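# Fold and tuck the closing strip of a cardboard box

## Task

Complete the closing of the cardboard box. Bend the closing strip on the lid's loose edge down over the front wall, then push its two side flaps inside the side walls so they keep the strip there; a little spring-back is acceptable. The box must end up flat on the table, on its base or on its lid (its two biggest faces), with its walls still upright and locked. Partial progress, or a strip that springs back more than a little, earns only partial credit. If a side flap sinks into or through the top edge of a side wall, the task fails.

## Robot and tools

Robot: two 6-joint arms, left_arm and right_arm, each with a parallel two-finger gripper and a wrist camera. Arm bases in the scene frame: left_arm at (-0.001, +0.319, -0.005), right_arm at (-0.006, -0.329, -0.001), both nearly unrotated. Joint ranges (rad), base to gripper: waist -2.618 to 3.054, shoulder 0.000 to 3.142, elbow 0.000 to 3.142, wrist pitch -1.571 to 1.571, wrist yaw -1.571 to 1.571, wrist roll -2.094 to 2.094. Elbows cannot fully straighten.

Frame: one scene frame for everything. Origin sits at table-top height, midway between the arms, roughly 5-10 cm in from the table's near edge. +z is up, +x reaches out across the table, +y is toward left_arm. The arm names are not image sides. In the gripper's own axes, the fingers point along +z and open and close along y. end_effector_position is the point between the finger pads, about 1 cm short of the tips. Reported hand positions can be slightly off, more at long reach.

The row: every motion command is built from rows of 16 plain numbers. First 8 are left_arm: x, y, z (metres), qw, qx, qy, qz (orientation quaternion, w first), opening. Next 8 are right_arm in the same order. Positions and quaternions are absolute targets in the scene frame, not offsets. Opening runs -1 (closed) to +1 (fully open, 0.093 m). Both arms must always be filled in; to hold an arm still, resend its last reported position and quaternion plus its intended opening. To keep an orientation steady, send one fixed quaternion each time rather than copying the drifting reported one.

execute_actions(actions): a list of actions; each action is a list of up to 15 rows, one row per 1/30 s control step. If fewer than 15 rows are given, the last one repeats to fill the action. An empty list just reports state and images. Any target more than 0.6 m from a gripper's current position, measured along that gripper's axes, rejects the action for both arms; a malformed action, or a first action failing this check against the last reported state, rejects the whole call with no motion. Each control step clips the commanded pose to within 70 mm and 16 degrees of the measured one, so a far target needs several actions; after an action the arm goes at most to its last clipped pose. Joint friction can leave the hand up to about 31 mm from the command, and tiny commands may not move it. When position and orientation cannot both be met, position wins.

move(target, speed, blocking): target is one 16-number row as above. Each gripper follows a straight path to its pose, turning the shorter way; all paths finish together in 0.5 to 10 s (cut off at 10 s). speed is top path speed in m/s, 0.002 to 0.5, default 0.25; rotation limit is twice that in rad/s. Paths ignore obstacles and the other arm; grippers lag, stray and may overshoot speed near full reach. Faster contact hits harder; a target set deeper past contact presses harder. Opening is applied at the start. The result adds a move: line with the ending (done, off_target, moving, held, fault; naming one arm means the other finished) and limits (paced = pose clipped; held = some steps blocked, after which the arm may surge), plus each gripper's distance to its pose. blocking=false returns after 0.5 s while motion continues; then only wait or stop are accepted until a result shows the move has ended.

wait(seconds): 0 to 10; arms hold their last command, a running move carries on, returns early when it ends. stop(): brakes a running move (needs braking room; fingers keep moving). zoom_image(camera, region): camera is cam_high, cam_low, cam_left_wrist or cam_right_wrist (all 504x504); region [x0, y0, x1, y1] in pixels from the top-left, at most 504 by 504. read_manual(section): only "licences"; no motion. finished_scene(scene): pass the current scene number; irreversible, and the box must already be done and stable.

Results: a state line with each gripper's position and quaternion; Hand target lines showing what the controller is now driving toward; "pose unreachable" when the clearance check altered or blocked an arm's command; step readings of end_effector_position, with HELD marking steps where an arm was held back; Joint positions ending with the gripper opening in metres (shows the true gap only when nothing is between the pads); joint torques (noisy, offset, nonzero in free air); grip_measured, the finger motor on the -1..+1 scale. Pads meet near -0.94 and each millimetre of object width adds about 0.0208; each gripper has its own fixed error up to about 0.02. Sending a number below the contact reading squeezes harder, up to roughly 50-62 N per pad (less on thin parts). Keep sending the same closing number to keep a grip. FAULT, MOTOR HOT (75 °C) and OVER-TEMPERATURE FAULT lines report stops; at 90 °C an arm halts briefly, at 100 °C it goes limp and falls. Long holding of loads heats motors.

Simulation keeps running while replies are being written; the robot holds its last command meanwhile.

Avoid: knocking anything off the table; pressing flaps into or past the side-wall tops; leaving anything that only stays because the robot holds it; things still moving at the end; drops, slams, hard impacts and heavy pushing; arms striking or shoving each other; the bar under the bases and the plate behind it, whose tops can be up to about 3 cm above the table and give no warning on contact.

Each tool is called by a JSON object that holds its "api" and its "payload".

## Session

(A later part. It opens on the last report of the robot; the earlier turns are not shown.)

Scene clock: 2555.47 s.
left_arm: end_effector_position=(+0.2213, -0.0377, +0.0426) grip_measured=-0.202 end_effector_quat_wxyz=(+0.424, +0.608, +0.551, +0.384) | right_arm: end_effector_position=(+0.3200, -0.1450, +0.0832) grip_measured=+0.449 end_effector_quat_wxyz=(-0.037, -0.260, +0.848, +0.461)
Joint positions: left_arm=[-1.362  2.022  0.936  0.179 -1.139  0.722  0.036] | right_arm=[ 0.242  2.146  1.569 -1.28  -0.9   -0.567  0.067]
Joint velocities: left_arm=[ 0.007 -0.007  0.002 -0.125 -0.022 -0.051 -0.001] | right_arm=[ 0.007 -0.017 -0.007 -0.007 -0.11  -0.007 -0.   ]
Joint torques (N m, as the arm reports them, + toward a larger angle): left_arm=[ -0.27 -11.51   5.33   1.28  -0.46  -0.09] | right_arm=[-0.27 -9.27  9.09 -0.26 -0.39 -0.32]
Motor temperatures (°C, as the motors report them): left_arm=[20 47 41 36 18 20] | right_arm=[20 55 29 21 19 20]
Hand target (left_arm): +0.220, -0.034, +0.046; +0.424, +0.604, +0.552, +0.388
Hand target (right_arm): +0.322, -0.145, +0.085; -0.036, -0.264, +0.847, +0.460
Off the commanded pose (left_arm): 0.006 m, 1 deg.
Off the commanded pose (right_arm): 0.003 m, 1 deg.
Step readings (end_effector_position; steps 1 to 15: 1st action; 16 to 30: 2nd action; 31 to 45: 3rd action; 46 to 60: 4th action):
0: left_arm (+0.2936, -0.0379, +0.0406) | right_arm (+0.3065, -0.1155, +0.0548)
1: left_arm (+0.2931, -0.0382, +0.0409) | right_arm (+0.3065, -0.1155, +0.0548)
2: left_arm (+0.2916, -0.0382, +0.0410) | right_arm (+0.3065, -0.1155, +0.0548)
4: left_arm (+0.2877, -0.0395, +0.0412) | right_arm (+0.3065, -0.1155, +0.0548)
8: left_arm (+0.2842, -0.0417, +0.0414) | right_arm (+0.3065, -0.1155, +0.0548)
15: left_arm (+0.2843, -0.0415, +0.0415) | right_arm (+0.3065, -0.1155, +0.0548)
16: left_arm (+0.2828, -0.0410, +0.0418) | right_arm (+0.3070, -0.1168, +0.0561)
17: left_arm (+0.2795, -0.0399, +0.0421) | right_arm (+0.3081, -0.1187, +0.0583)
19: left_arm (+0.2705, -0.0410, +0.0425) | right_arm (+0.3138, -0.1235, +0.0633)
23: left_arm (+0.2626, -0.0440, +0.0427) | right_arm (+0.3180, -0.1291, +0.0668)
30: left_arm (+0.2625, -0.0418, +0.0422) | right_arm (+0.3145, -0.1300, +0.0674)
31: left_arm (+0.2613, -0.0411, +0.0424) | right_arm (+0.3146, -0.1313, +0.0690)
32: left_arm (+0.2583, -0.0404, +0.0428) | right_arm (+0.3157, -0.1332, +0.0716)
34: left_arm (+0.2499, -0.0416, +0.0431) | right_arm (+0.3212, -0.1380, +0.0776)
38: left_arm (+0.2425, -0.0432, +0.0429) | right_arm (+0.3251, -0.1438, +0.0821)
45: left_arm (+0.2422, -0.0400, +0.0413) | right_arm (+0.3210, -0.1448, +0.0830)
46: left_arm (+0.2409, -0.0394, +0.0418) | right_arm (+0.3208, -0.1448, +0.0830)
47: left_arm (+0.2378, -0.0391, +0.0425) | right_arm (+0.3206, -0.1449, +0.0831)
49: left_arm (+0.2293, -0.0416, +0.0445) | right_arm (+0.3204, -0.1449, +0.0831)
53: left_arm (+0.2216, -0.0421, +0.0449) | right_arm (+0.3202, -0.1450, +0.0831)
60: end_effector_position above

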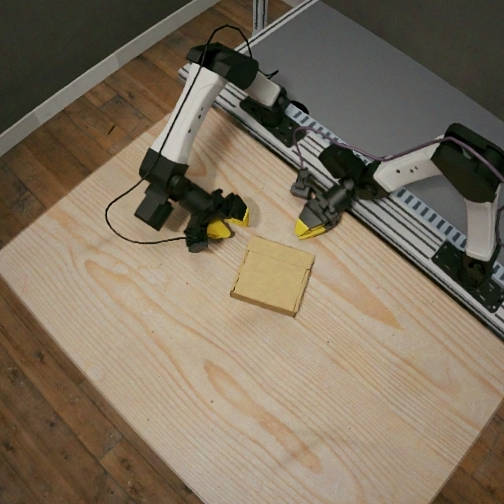

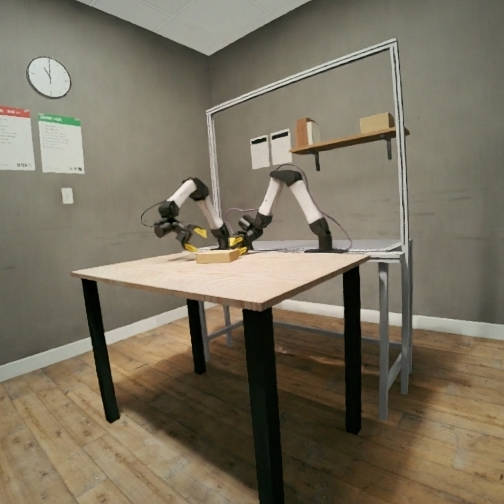

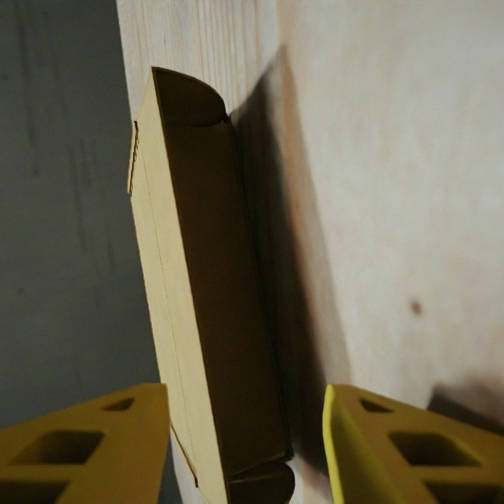

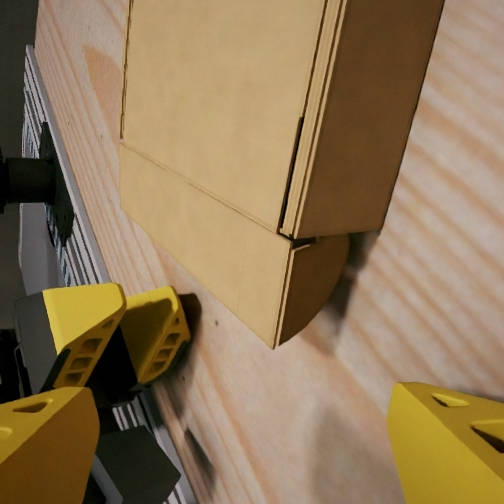

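{"api": "move", "payload": {"target": [0.19,0.0,0.11,0.4228,0.6041,0.5531,0.3878,-0.2,0.322,-0.145,0.085,-0.0362,-0.2645,0.8464,0.4605,0.45], "speed": 0.2}}

{"api": "move", "payload": {"target": [0.228,0.062,0.085,0.1768,-0.1486,0.8742,-0.4268,0.45,0.322,-0.145,0.085,-0.0362,-0.2645,0.8464,0.4605,0.45], "speed": 0.4}}

Scene clock: 2576.20 s.
left_arm: end_effector_position=(+0.1926, -0.0018, +0.1087) grip_measured=-0.202 end_effector_quat_wxyz=(+0.424, +0.604, +0.555, +0.384) | right_arm: end_effector_position=(+0.3200, -0.1450, +0.0832) grip_measured=+0.449 end_effector_quat_wxyz=(-0.037, -0.260, +0.848, +0.461)
Joint positions: left_arm=[-1.437  1.737  0.914 -0.245 -1.184  0.54   0.036] | right_arm=[ 0.242  2.146  1.569 -1.28  -0.9   -0.567  0.067]
Joint velocities: left_arm=[-0.017 -0.007 -0.012  0.007 -0.051  0.007 -0.   ] | right_arm=[-0.007 -0.007 -0.007  0.066 -0.051  0.037 -0.   ]
Joint torques (N m, as the arm reports them, + toward a larger angle): left_arm=[-0.79 -8.15  6.88  1.07 -0.51 -0.07] | right_arm=[-0.27 -9.24  9.08 -0.24 -0.38 -0.29]
Motor temperatures (°C, as the motors report them): left_arm=[20 49 40 34 18 20] | right_arm=[20 55 30 21 19 20]
Hand target (left_arm): +0.190, -0.001, +0.109; +0.424, +0.604, +0.552, +0.387
Hand target (right_arm): +0.322, -0.145, +0.085; -0.036, -0.265, +0.847, +0.461
Off the commanded pose (left_arm): 0.003 m, 1 deg.
Off the commanded pose (right_arm): 0.003 m, 1 deg.
move: done

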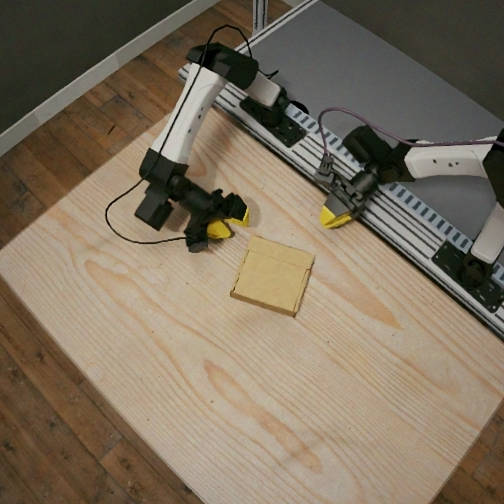

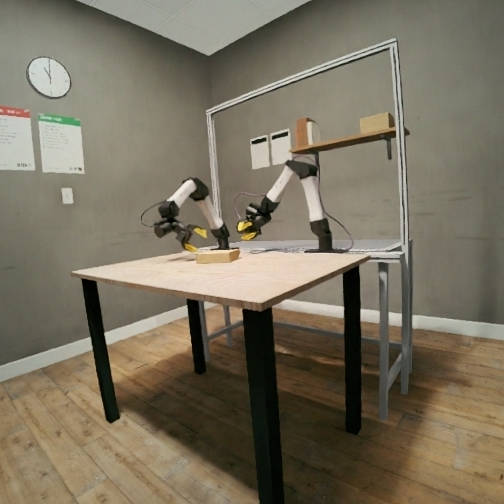

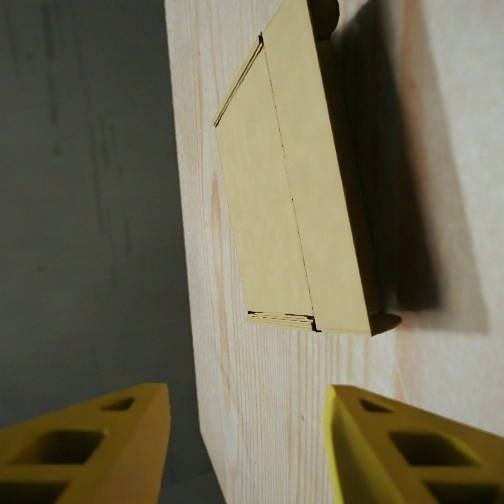

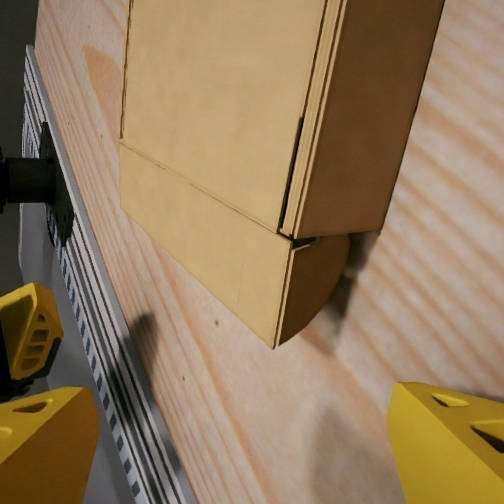

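Scene clock: 2580.10 s.
left_arm: end_effector_position=(+0.2285, +0.0601, +0.0832) grip_measured=+0.449 end_effector_quat_wxyz=(+0.178, -0.147, +0.879, -0.416) | right_arm: end_effector_position=(+0.3200, -0.1450, +0.0832) grip_measured=+0.449 end_effector_quat_wxyz=(-0.037, -0.260, +0.848, +0.461)
Joint positions: left_arm=[-0.739  1.247  0.465  0.141  0.178 -1.177  0.067] | right_arm=[ 0.242  2.146  1.569 -1.28  -0.9   -0.567  0.067]
Joint velocities: left_arm=[-0.007  0.007 -0.022  0.022  0.022  0.007  0.001] | right_arm=[ 0.007 -0.017 -0.002 -0.022  0.037  0.007  0.001]
Joint torques (N m, as the arm reports them, + toward a larger angle): left_arm=[ 0.28 -5.22  5.61  2.21  0.11  0.02] | right_arm=[-0.28 -9.25  9.08 -0.25 -0.38 -0.28]
Motor temperatures (°C, as the motors report them): left_arm=[20 48 40 34 18 20] | right_arm=[20 55 30 21 19 20]
Hand target (left_arm): +0.227, +0.062, +0.083; +0.177, -0.150, +0.875, -0.425
Hand target (right_arm): +0.322, -0.145, +0.085; -0.036, -0.264, +0.847, +0.461
Off the commanded pose (left_arm): 0.003 m, 1 deg.
Off the commanded pose (right_arm): 0.003 m, 1 deg.
move: done

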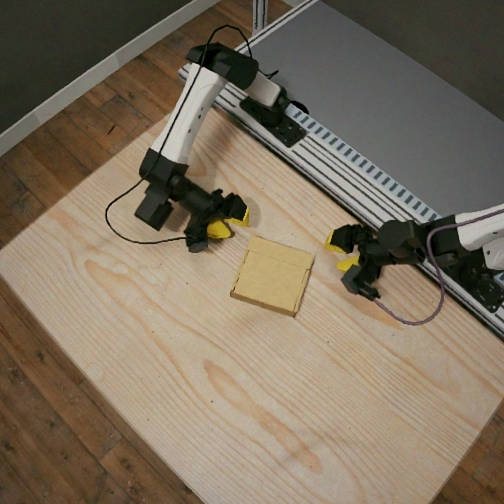

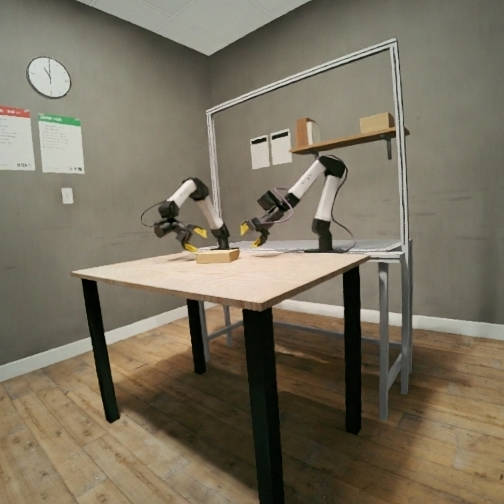

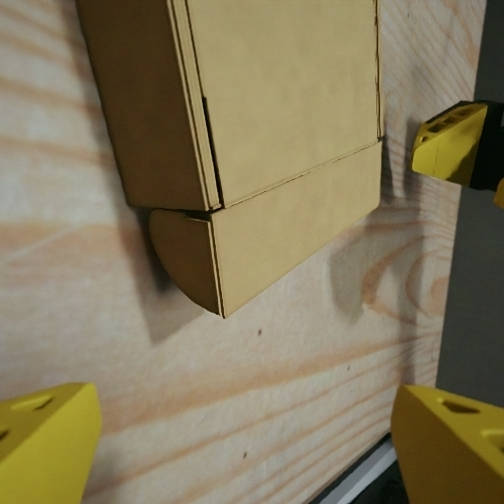

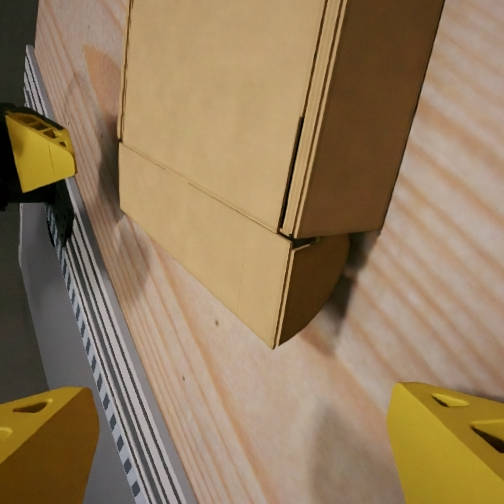

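{"api": "zoom_image", "payload": {"camera": "cam_left_wrist", "region": [110, 160, 270, 320]}}

Region (110, 160, 270, 320) of cam_left_wrist's 504x504 image, scaled by 3.150, with more detail than that image has.

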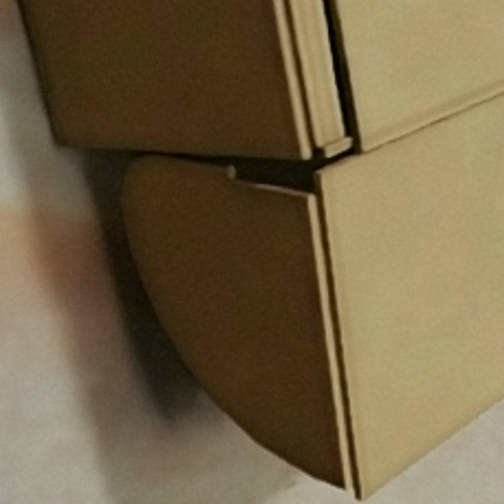

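{"api": "move", "payload": {"target": [0.228,0.062,0.085,0.1768,-0.1486,0.8742,-0.4268,0.45,0.250,-0.140,0.075,0.5225,-0.1969,0.8201,0.1254,-0.3], "speed": 0.35}}

Scene clock: 2636.87 s.
left_arm: end_effector_position=(+0.2290, +0.0601, +0.0839) grip_measured=+0.449 end_effector_quat_wxyz=(+0.176, -0.148, +0.878, -0.419) | right_arm: end_effector_position=(+0.2552, -0.1425, +0.0747) grip_measured=-0.298 end_effector_quat_wxyz=(+0.522, -0.196, +0.822, +0.118)
Joint positions: left_arm=[-0.733  1.247  0.465  0.144  0.187 -1.179  0.067] | right_arm=[0.869 1.263 0.189 0.6   0.313 0.111 0.031]
Joint velocities: left_arm=[ 0.002  0.002  0.002 -0.051 -0.022  0.007 -0.   ] | right_arm=[-0.002 -0.012 -0.012 -0.022  0.007  0.022  0.   ]
Joint torques (N m, as the arm reports them, + toward a larger angle): left_arm=[ 0.35 -5.46  6.07  2.14  0.16  0.09] | right_arm=[ 0.68 -1.63  6.14  2.52  0.16 -0.12]
Motor temperatures (°C, as the motors report them): left_arm=[20 38 38 40 18 20] | right_arm=[20 55 31 21 19 20]
Hand target (left_arm): +0.228, +0.062, +0.085; +0.177, -0.149, +0.874, -0.427
Hand target (right_arm): +0.252, -0.142, +0.071; +0.521, -0.198, +0.822, +0.119
Off the commanded pose (left_arm): 0.002 m, 1 deg.
Off the commanded pose (right_arm): 0.006 m, 1 deg.
move: done

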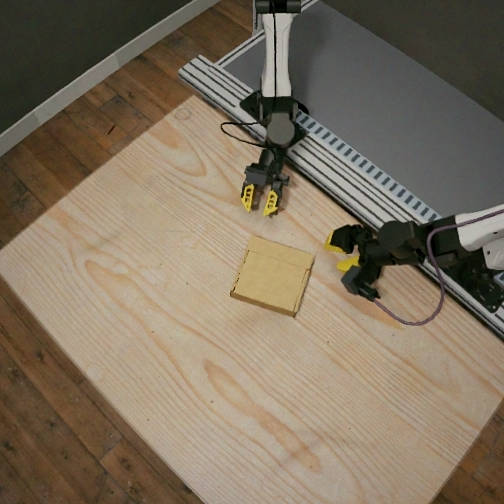

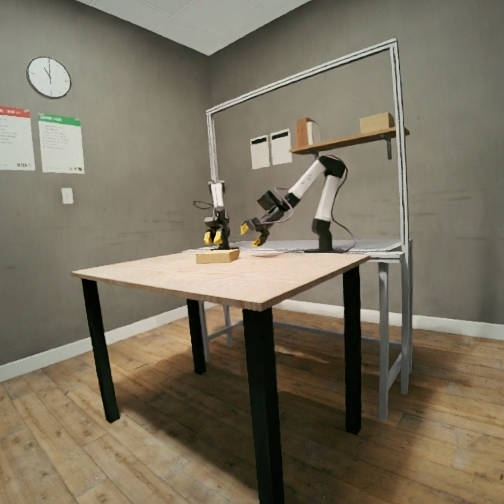

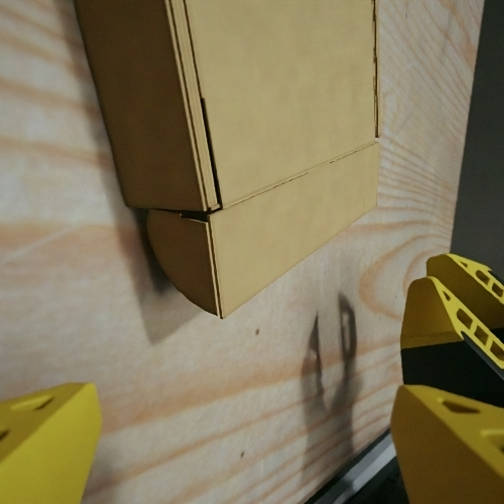

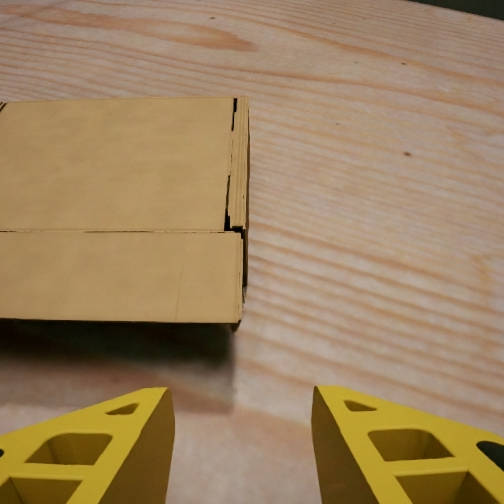

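{"api": "execute_actions", "payload": {"actions": [[[0.228,0.062,0.085,0.1768,-0.1486,0.8742,-0.4268,0.45,0.254,-0.136,0.055,0.5225,-0.1969,0.8201,0.1254,-0.3]],[[0.228,0.062,0.085,0.1768,-0.1486,0.8742,-0.4268,0.45,0.257,-0.133,0.038,0.5225,-0.1969,0.8201,0.1254,-0.3]],[[0.228,0.062,0.085,0.1768,-0.1486,0.8742,-0.4268,0.45,0.258,-0.132,0.026,0.5225,-0.1969,0.8201,0.1254,-0.3]],[[0.228,0.062,0.085,0.1768,-0.1486,0.8742,-0.4268,0.45,0.258,-0.132,0.026,0.5225,-0.1969,0.8201,0.1254,-0.3]]]}}

Scene clock: 2645.63 s.
left_arm: end_effector_position=(+0.2289, +0.0601, +0.0839) grip_measured=+0.449 end_effector_quat_wxyz=(+0.176, -0.148, +0.878, -0.419) | right_arm: end_effector_position=(+0.2646, -0.1317, +0.0320) grip_measured=-0.298 end_effector_quat_wxyz=(+0.528, -0.191, +0.818, +0.122)
Joint positions: left_arm=[-0.733  1.247  0.465  0.144  0.187 -1.179  0.067] | right_arm=[0.869 1.705 0.158 1.09  0.313 0.115 0.031]
Joint velocities: left_arm=[ 0.012  0.002 -0.002 -0.022 -0.037  0.051  0.001] | right_arm=[ 0.012 -0.007 -0.012 -0.066  0.037 -0.022 -0.   ]
Joint torques (N m, as the arm reports them, + toward a larger angle): left_arm=[ 0.35 -5.51  6.15  2.14  0.13  0.05] | right_arm=[ 0.49 -3.    2.63  2.52  0.09 -0.12]
Motor temperatures (°C, as the motors report them): left_arm=[20 38 38 40 18 20] | right_arm=[20 51 30 23 19 20]
Hand target (left_arm): +0.228, +0.062, +0.085; +0.177, -0.149, +0.874, -0.427
Hand target (right_arm): +0.258, -0.132, +0.026; +0.522, -0.197, +0.820, +0.125
Off the commanded pose (left_arm): 0.002 m, 1 deg.
Off the commanded pose (right_arm): 0.009 m, 1 deg.
Step readings (end_effector_position; steps 1 to 15: 1st action; 16 to 30: 2nd action; 31 to 45: 3rd action; 46 to 60: 4th action):
0: left_arm (+0.2290, +0.0601, +0.0839) | right_arm (+0.2554, -0.1426, +0.0750)
1: left_arm (+0.2290, +0.0601, +0.0839) | right_arm (+0.2559, -0.1420, +0.0738)
2: left_arm (+0.2290, +0.0601, +0.0839) | right_arm (+0.2570, -0.1407, +0.0703)
4: left_arm (+0.2290, +0.0601, +0.0839) | right_arm (+0.2562, -0.1411, +0.0578)
8: left_arm (+0.2290, +0.0601, +0.0839) | right_arm (+0.2537, -0.1433, +0.0469)
15: left_arm (+0.2289, +0.0601, +0.0839) | right_arm (+0.2574, -0.1399, +0.0561)
16: left_arm (+0.2289, +0.0601, +0.0839) | right_arm (+0.2582, -0.1391, +0.0554)
17: left_arm (+0.2289, +0.0601, +0.0839) | right_arm (+0.2592, -0.1379, +0.0516)
19: left_arm (+0.2289, +0.0601, +0.0839) | right_arm (+0.2581, -0.1386, +0.0376)
23: left_arm (+0.2289, +0.0601, +0.0839) | right_arm (+0.2569, -0.1394, +0.0296)
30: left_arm (+0.2289, +0.0601, +0.0839) | right_arm (+0.2608, -0.1358, +0.0388)
31: left_arm (+0.2289, +0.0601, +0.0839) | right_arm (+0.2614, -0.1352, +0.0384)
32: left_arm (+0.2289, +0.0601, +0.0839) | right_arm (+0.2619, -0.1346, +0.0356)
34: left_arm (+0.2289, +0.0601, +0.0839) | right_arm (+0.2606, -0.1354, +0.0255)
38: left_arm (+0.2289, +0.0601, +0.0839) | right_arm (+0.2607, -0.1352, +0.0216)
45: left_arm (+0.2289, +0.0601, +0.0839) | right_arm (+0.2636, -0.1325, +0.0293)
46: left_arm (+0.2289, +0.0601, +0.0839) | right_arm (+0.2638, -0.1324, +0.0298)
47: left_arm (+0.2289, +0.0601, +0.0839) | right_arm (+0.2640, -0.1322, +0.0303)
49: left_arm (+0.2289, +0.0601, +0.0839) | right_arm (+0.2642, -0.1320, +0.0309)
53: left_arm (+0.2289, +0.0601, +0.0839) | right_arm (+0.2644, -0.1318, +0.0316)
60: end_effector_position above

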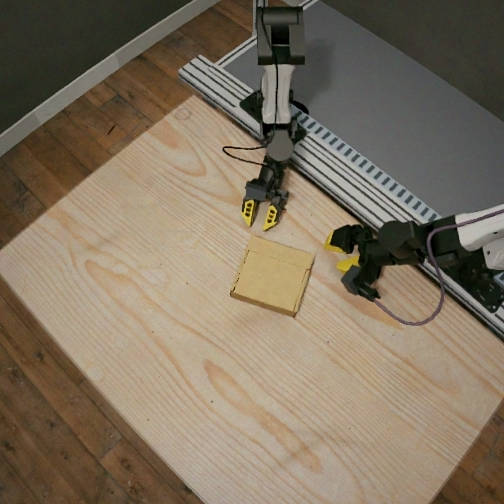

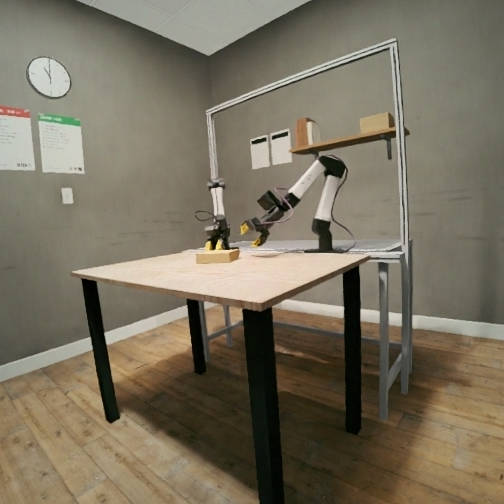

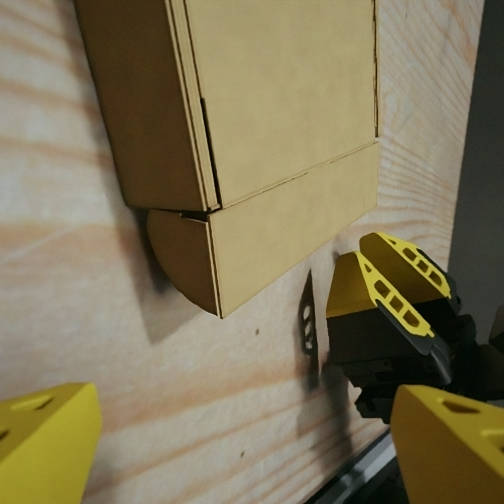

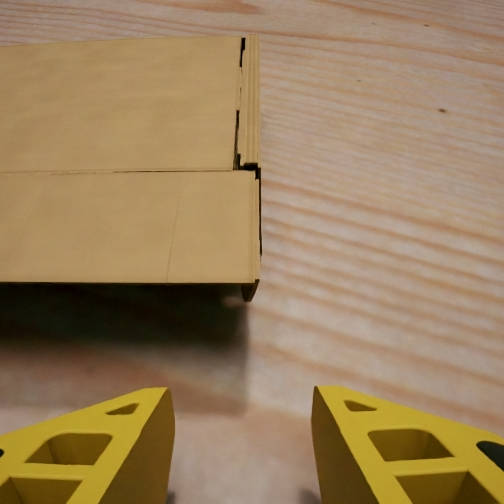

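{"api": "zoom_image", "payload": {"camera": "cam_right_wrist", "region": [190, 140, 330, 320]}}

Region (190, 140, 330, 320) of cam_right_wrist's 504x504 image, scaled by 2.800, with more detail than that image has.

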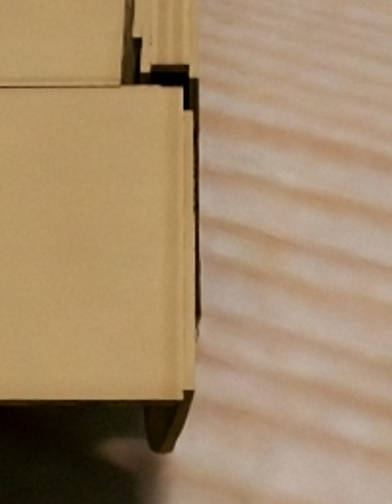

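{"api": "move", "payload": {"target": [0.228,0.062,0.085,0.1768,-0.1486,0.8742,-0.4268,0.45,0.271,-0.131,0.019,0.5225,-0.1969,0.8201,0.1254,-0.3], "speed": 0.02}}

Scene clock: 2662.20 s.
left_arm: end_effector_position=(+0.2289, +0.0601, +0.0839) grip_measured=+0.449 end_effector_quat_wxyz=(+0.176, -0.148, +0.878, -0.419) | right_arm: end_effector_position=(+0.2644, -0.1349, +0.0134) grip_measured=-0.298 end_effector_quat_wxyz=(+0.510, -0.198, +0.828, +0.120)
Joint positions: left_arm=[-0.733  1.247  0.465  0.144  0.187 -1.179  0.067] | right_arm=[0.844 1.798 0.158 1.143 0.278 0.11  0.031]
Joint velocities: left_arm=[-0.012 -0.002 -0.002  0.022  0.007 -0.007  0.001] | right_arm=[ 0.002 -0.002  0.002  0.095 -0.037 -0.095 -0.   ]
Joint torques (N m, as the arm reports them, + toward a larger angle): left_arm=[ 0.4  -5.47  6.09  2.16  0.13  0.1 ] | right_arm=[-1.03 -3.63  5.5   2.53  0.09 -0.25]
Motor temperatures (°C, as the motors report them): left_arm=[20 37 38 41 18 20] | right_arm=[20 47 28 26 18 20]
Hand target (left_arm): +0.228, +0.062, +0.085; +0.177, -0.149, +0.874, -0.427
Hand target (right_arm): +0.271, -0.131, +0.019; +0.522, -0.197, +0.820, +0.125
Off the commanded pose (left_arm): 0.002 m, 1 deg.
Off the commanded pose (right_arm): 0.010 m, 2 deg.
move: done

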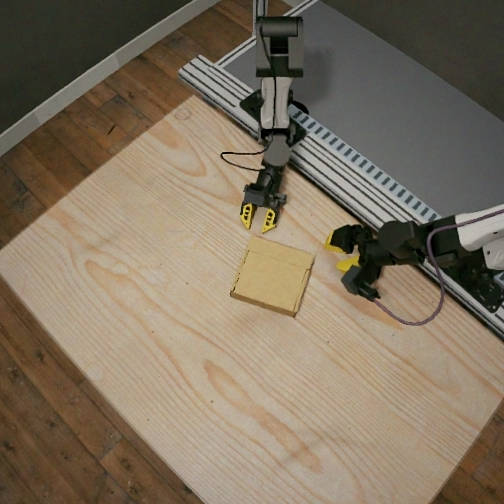

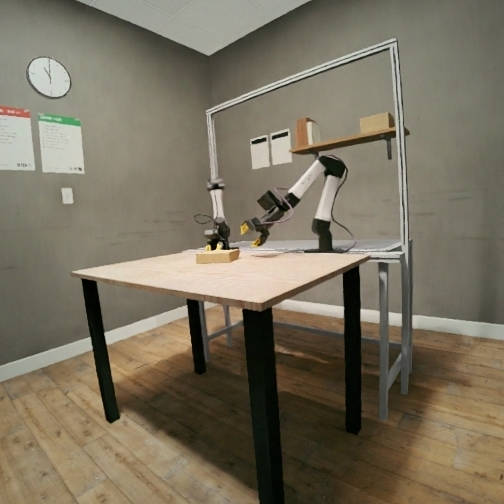

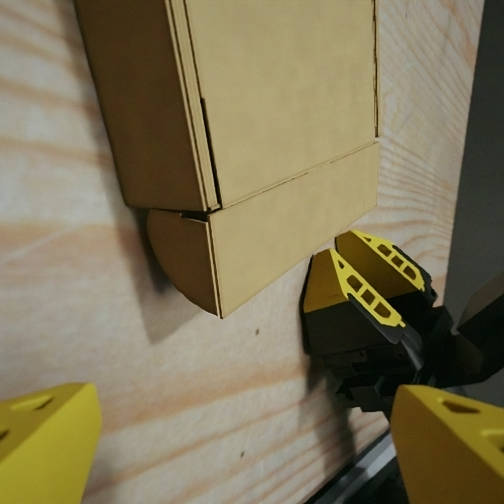

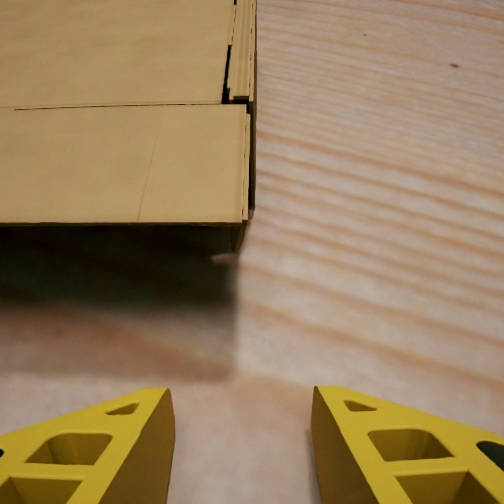

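{"api": "move", "payload": {"target": [0.228,0.062,0.085,0.1768,-0.1486,0.8742,-0.4268,0.45,0.283,-0.126,0.026,0.5225,-0.1969,0.8201,0.1254,-0.3], "speed": 0.02}}

Scene clock: 2667.57 s.
left_arm: end_effector_position=(+0.2289, +0.0601, +0.0839) grip_measured=+0.449 end_effector_quat_wxyz=(+0.176, -0.148, +0.878, -0.419) | right_arm: end_effector_position=(+0.2759, -0.1297, +0.0168) grip_measured=-0.298 end_effector_quat_wxyz=(+0.512, -0.197, +0.827, +0.121)
Joint positions: left_arm=[-0.733  1.247  0.465  0.144  0.187 -1.179  0.067] | right_arm=[0.823 1.798 0.204 1.104 0.259 0.1   0.031]
Joint velocities: left_arm=[ 0.007  0.012 -0.007  0.022  0.051 -0.037 -0.001] | right_arm=[-0.022  0.007 -0.012 -0.051  0.007 -0.037 -0.001]
Joint torques (N m, as the arm reports them, + toward a larger angle): left_arm=[ 0.31 -5.48  6.01  2.15  0.15  0.06] | right_arm=[-0.99 -6.37  6.28  2.21  0.06 -0.26]
Motor temperatures (°C, as the motors report them): left_arm=[20 37 38 41 18 20] | right_arm=[20 46 28 27 18 20]
Hand target (left_arm): +0.228, +0.062, +0.085; +0.177, -0.149, +0.874, -0.427
Hand target (right_arm): +0.283, -0.126, +0.026; +0.523, -0.197, +0.820, +0.125
Off the commanded pose (left_arm): 0.002 m, 1 deg.
Off the commanded pose (right_arm): 0.012 m, 2 deg.
move: off_target (right_arm)

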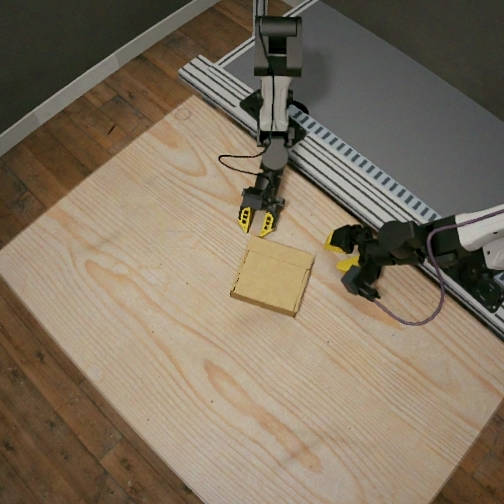

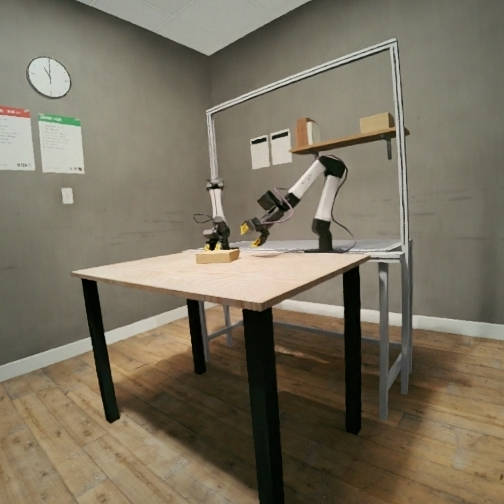

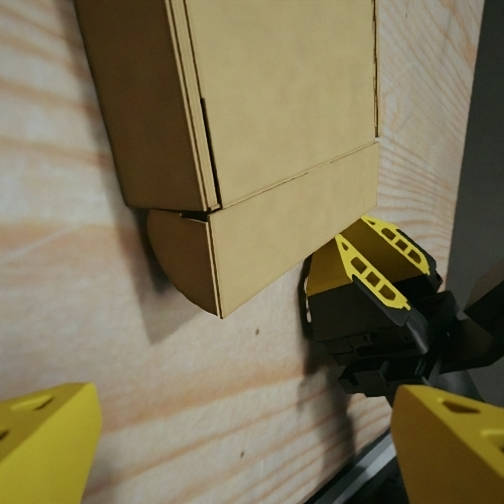

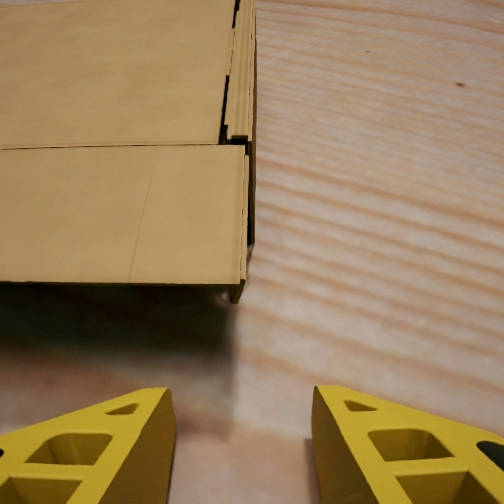

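{"api": "move", "payload": {"target": [0.228,0.062,0.085,0.1768,-0.1486,0.8742,-0.4268,0.45,0.296,-0.126,0.027,0.5225,-0.1969,0.8201,0.1254,-0.3], "speed": 0.02}}

Scene clock: 2675.57 s.
left_arm: end_effector_position=(+0.2289, +0.0601, +0.0839) grip_measured=+0.449 end_effector_quat_wxyz=(+0.176, -0.148, +0.878, -0.419) | right_arm: end_effector_position=(+0.2899, -0.1286, +0.0221) grip_measured=-0.298 end_effector_quat_wxyz=(+0.517, -0.195, +0.824, +0.124)
Joint positions: left_arm=[-0.733  1.247  0.465  0.144  0.187 -1.179  0.067] | right_arm=[0.782 1.798 0.244 1.082 0.223 0.082 0.031]
Joint velocities: left_arm=[-0.002  0.012 -0.027 -0.095  0.007 -0.066 -0.001] | right_arm=[ 0.002 -0.002  0.007 -0.022  0.022 -0.007 -0.   ]
Joint torques (N m, as the arm reports them, + toward a larger angle): left_arm=[ 0.47 -5.55  6.06  2.14  0.12  0.07] | right_arm=[-0.99 -5.49  6.61  2.19  0.08 -0.23]
Motor temperatures (°C, as the motors report them): left_arm=[20 36 38 41 18 20] | right_arm=[20 46 28 27 18 20]
Hand target (left_arm): +0.228, +0.062, +0.085; +0.177, -0.149, +0.874, -0.427
Hand target (right_arm): +0.296, -0.126, +0.027; +0.523, -0.197, +0.820, +0.125
Off the commanded pose (left_arm): 0.002 m, 1 deg.
Off the commanded pose (right_arm): 0.008 m, 1 deg.
move: done

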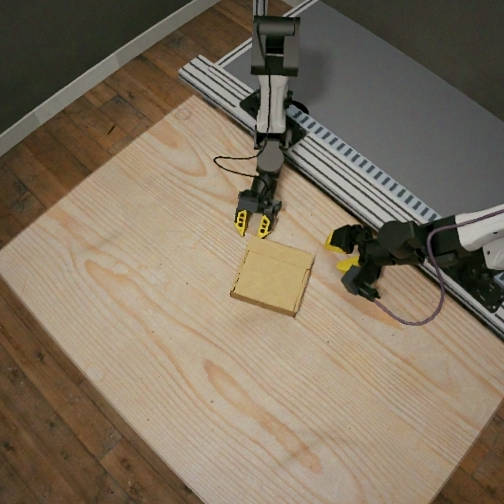

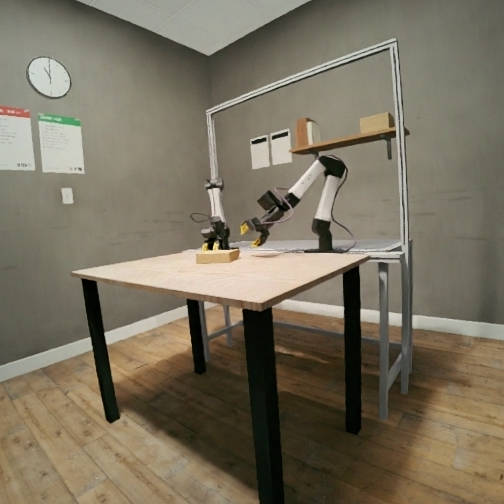

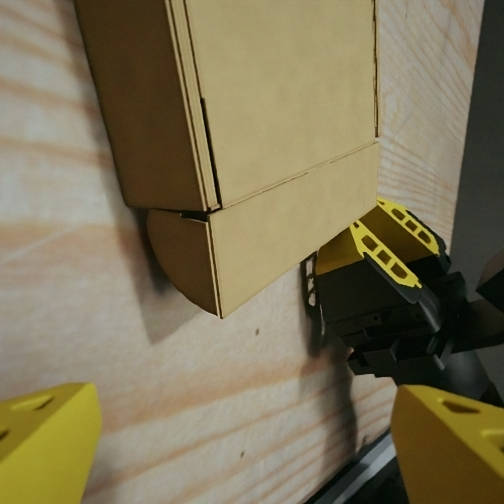

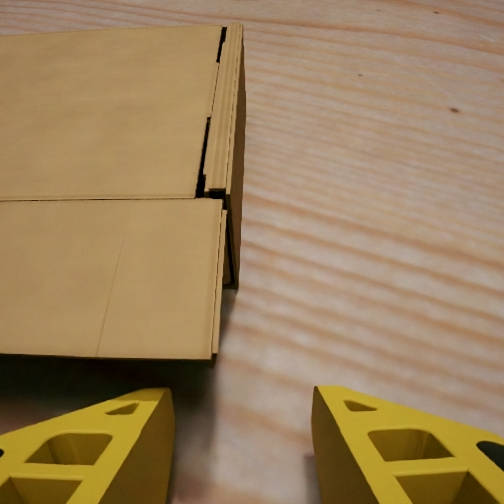

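{"api": "move", "payload": {"target": [0.228,0.062,0.085,0.1768,-0.1486,0.8742,-0.4268,0.45,0.307,-0.1205,0.022,0.5225,-0.1969,0.8201,0.1254,-0.2], "speed": 0.015}}

Scene clock: 2682.07 s.
left_arm: end_effector_position=(+0.2289, +0.0601, +0.0839) grip_measured=+0.449 end_effector_quat_wxyz=(+0.176, -0.148, +0.878, -0.419) | right_arm: end_effector_position=(+0.3007, -0.1231, +0.0198) grip_measured=-0.202 end_effector_quat_wxyz=(+0.517, -0.195, +0.824, +0.124)
Joint positions: left_arm=[-0.733  1.247  0.465  0.144  0.187 -1.179  0.067] | right_arm=[0.769 1.84  0.29  1.081 0.21  0.076 0.036]
Joint velocities: left_arm=[ 0.002  0.007 -0.002  0.007 -0.022  0.037  0.   ] | right_arm=[ 0.012 -0.007  0.007  0.051  0.007 -0.037  0.001]
Joint torques (N m, as the arm reports them, + toward a larger angle): left_arm=[ 0.45 -5.45  6.18  2.14  0.14  0.06] | right_arm=[-0.97 -4.42  6.66  2.39 -0.03 -0.25]
Motor temperatures (°C, as the motors report them): left_arm=[20 36 38 41 18 20] | right_arm=[20 46 28 27 18 20]
Hand target (left_arm): +0.228, +0.062, +0.085; +0.177, -0.149, +0.874, -0.427
Hand target (right_arm): +0.307, -0.120, +0.022; +0.523, -0.197, +0.820, +0.125
Off the commanded pose (left_arm): 0.002 m, 1 deg.
Off the commanded pose (right_arm): 0.007 m, 1 deg.
move: done

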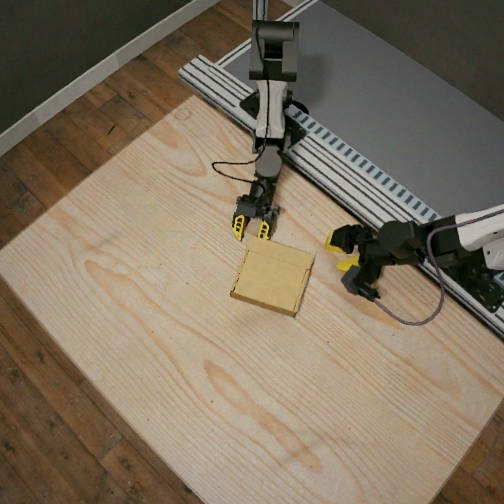

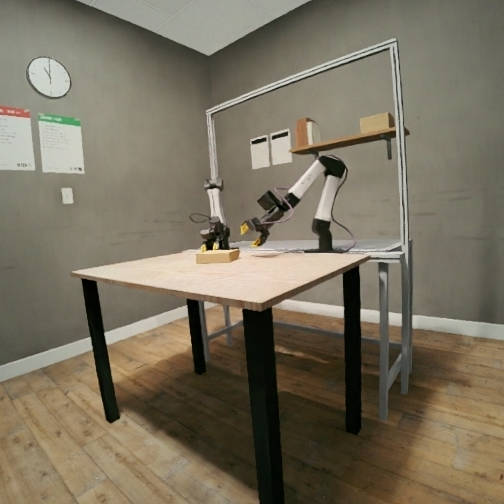

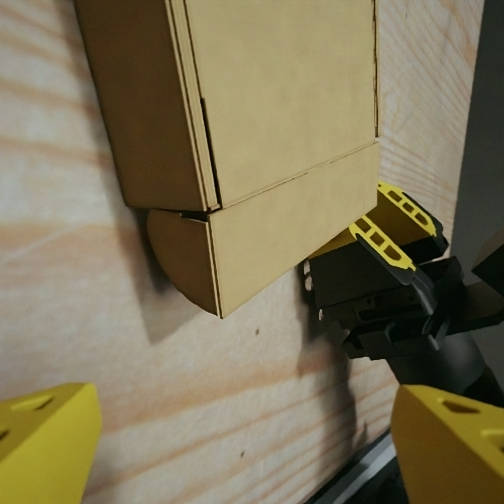

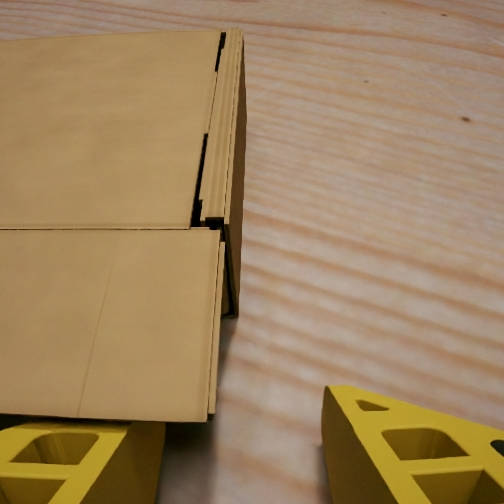

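{"api": "move", "payload": {"target": [0.228,0.062,0.085,0.1768,-0.1486,0.8742,-0.4268,0.45,0.315,-0.1165,0.020,0.5225,-0.1969,0.8201,0.1254,-0.2], "speed": 0.015}}

{"api": "zoom_image", "payload": {"camera": "cam_right_wrist", "region": [150, 210, 330, 480]}}

Scene clock: 2687.87 s.
left_arm: end_effector_position=(+0.2289, +0.0601, +0.0839) grip_measured=+0.449 end_effector_quat_wxyz=(+0.176, -0.148, +0.878, -0.419) | right_arm: end_effector_position=(+0.3087, -0.1190, +0.0180) grip_measured=-0.202 end_effector_quat_wxyz=(+0.517, -0.195, +0.824, +0.124)
Joint positions: left_arm=[-0.733  1.247  0.465  0.144  0.187 -1.179  0.067] | right_arm=[0.76  1.872 0.324 1.081 0.202 0.071 0.036]
Joint velocities: left_arm=[ 0.007  0.012 -0.017 -0.051 -0.081  0.066 -0.   ] | right_arm=[ 0.007 -0.007  0.002  0.022  0.051 -0.081 -0.   ]
Joint torques (N m, as the arm reports them, + toward a larger angle): left_arm=[ 0.35 -5.52  6.08  2.14  0.12  0.07] | right_arm=[-0.97 -4.82  6.72  2.37  0.04 -0.22]
Motor temperatures (°C, as the motors report them): left_arm=[20 36 38 41 18 20] | right_arm=[20 45 28 27 18 20]
Hand target (left_arm): +0.228, +0.062, +0.085; +0.177, -0.149, +0.874, -0.427
Hand target (right_arm): +0.315, -0.116, +0.020; +0.522, -0.197, +0.820, +0.125
Off the commanded pose (left_arm): 0.002 m, 1 deg.
Off the commanded pose (right_arm): 0.007 m, 1 deg.
move: done

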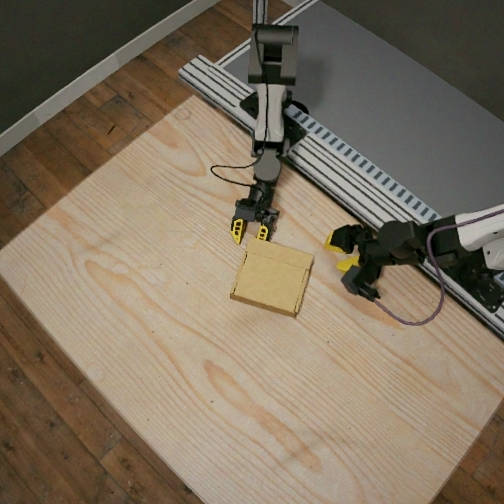

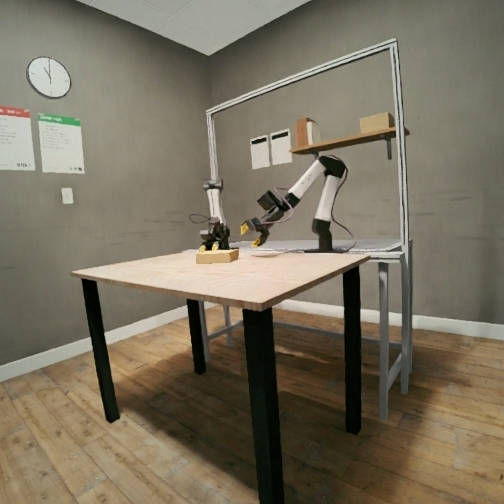

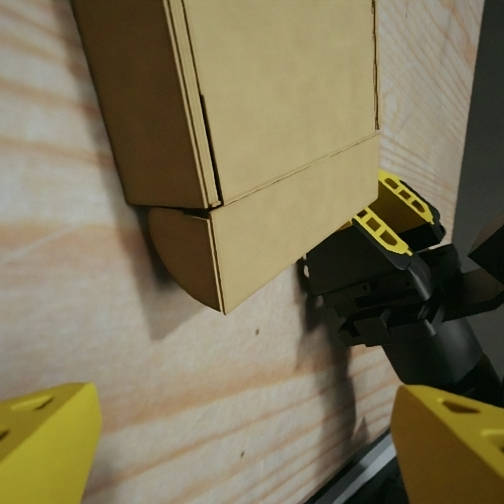

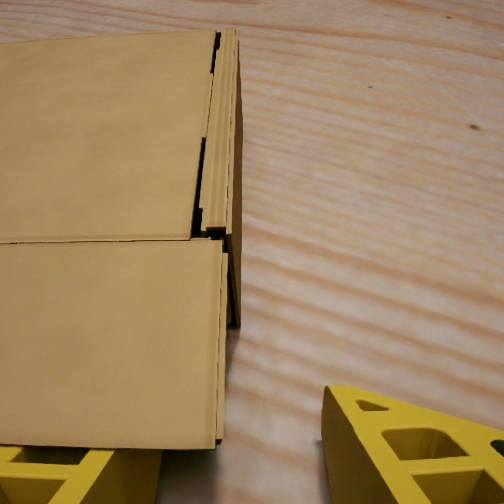

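Region (150, 210, 330, 480) of cam_right_wrist's 504x504 image, scaled by 1.867, with more detail than that image has.

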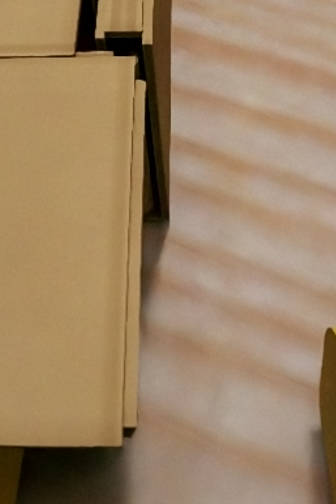

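{"api": "zoom_image", "payload": {"camera": "cam_left_wrist", "region": [110, 160, 270, 320]}}

Region (110, 160, 270, 320) of cam_left_wrist's 504x504 image, scaled by 3.150, with more detail than that image has.

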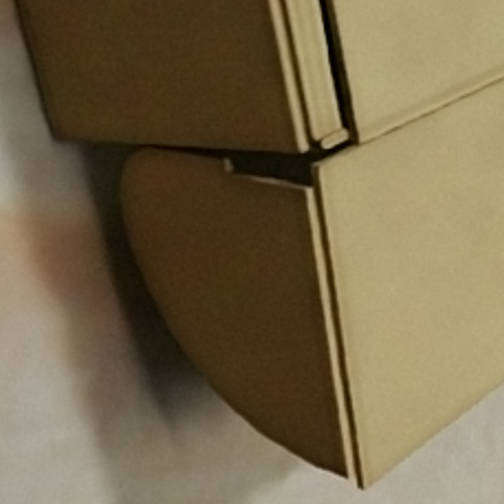

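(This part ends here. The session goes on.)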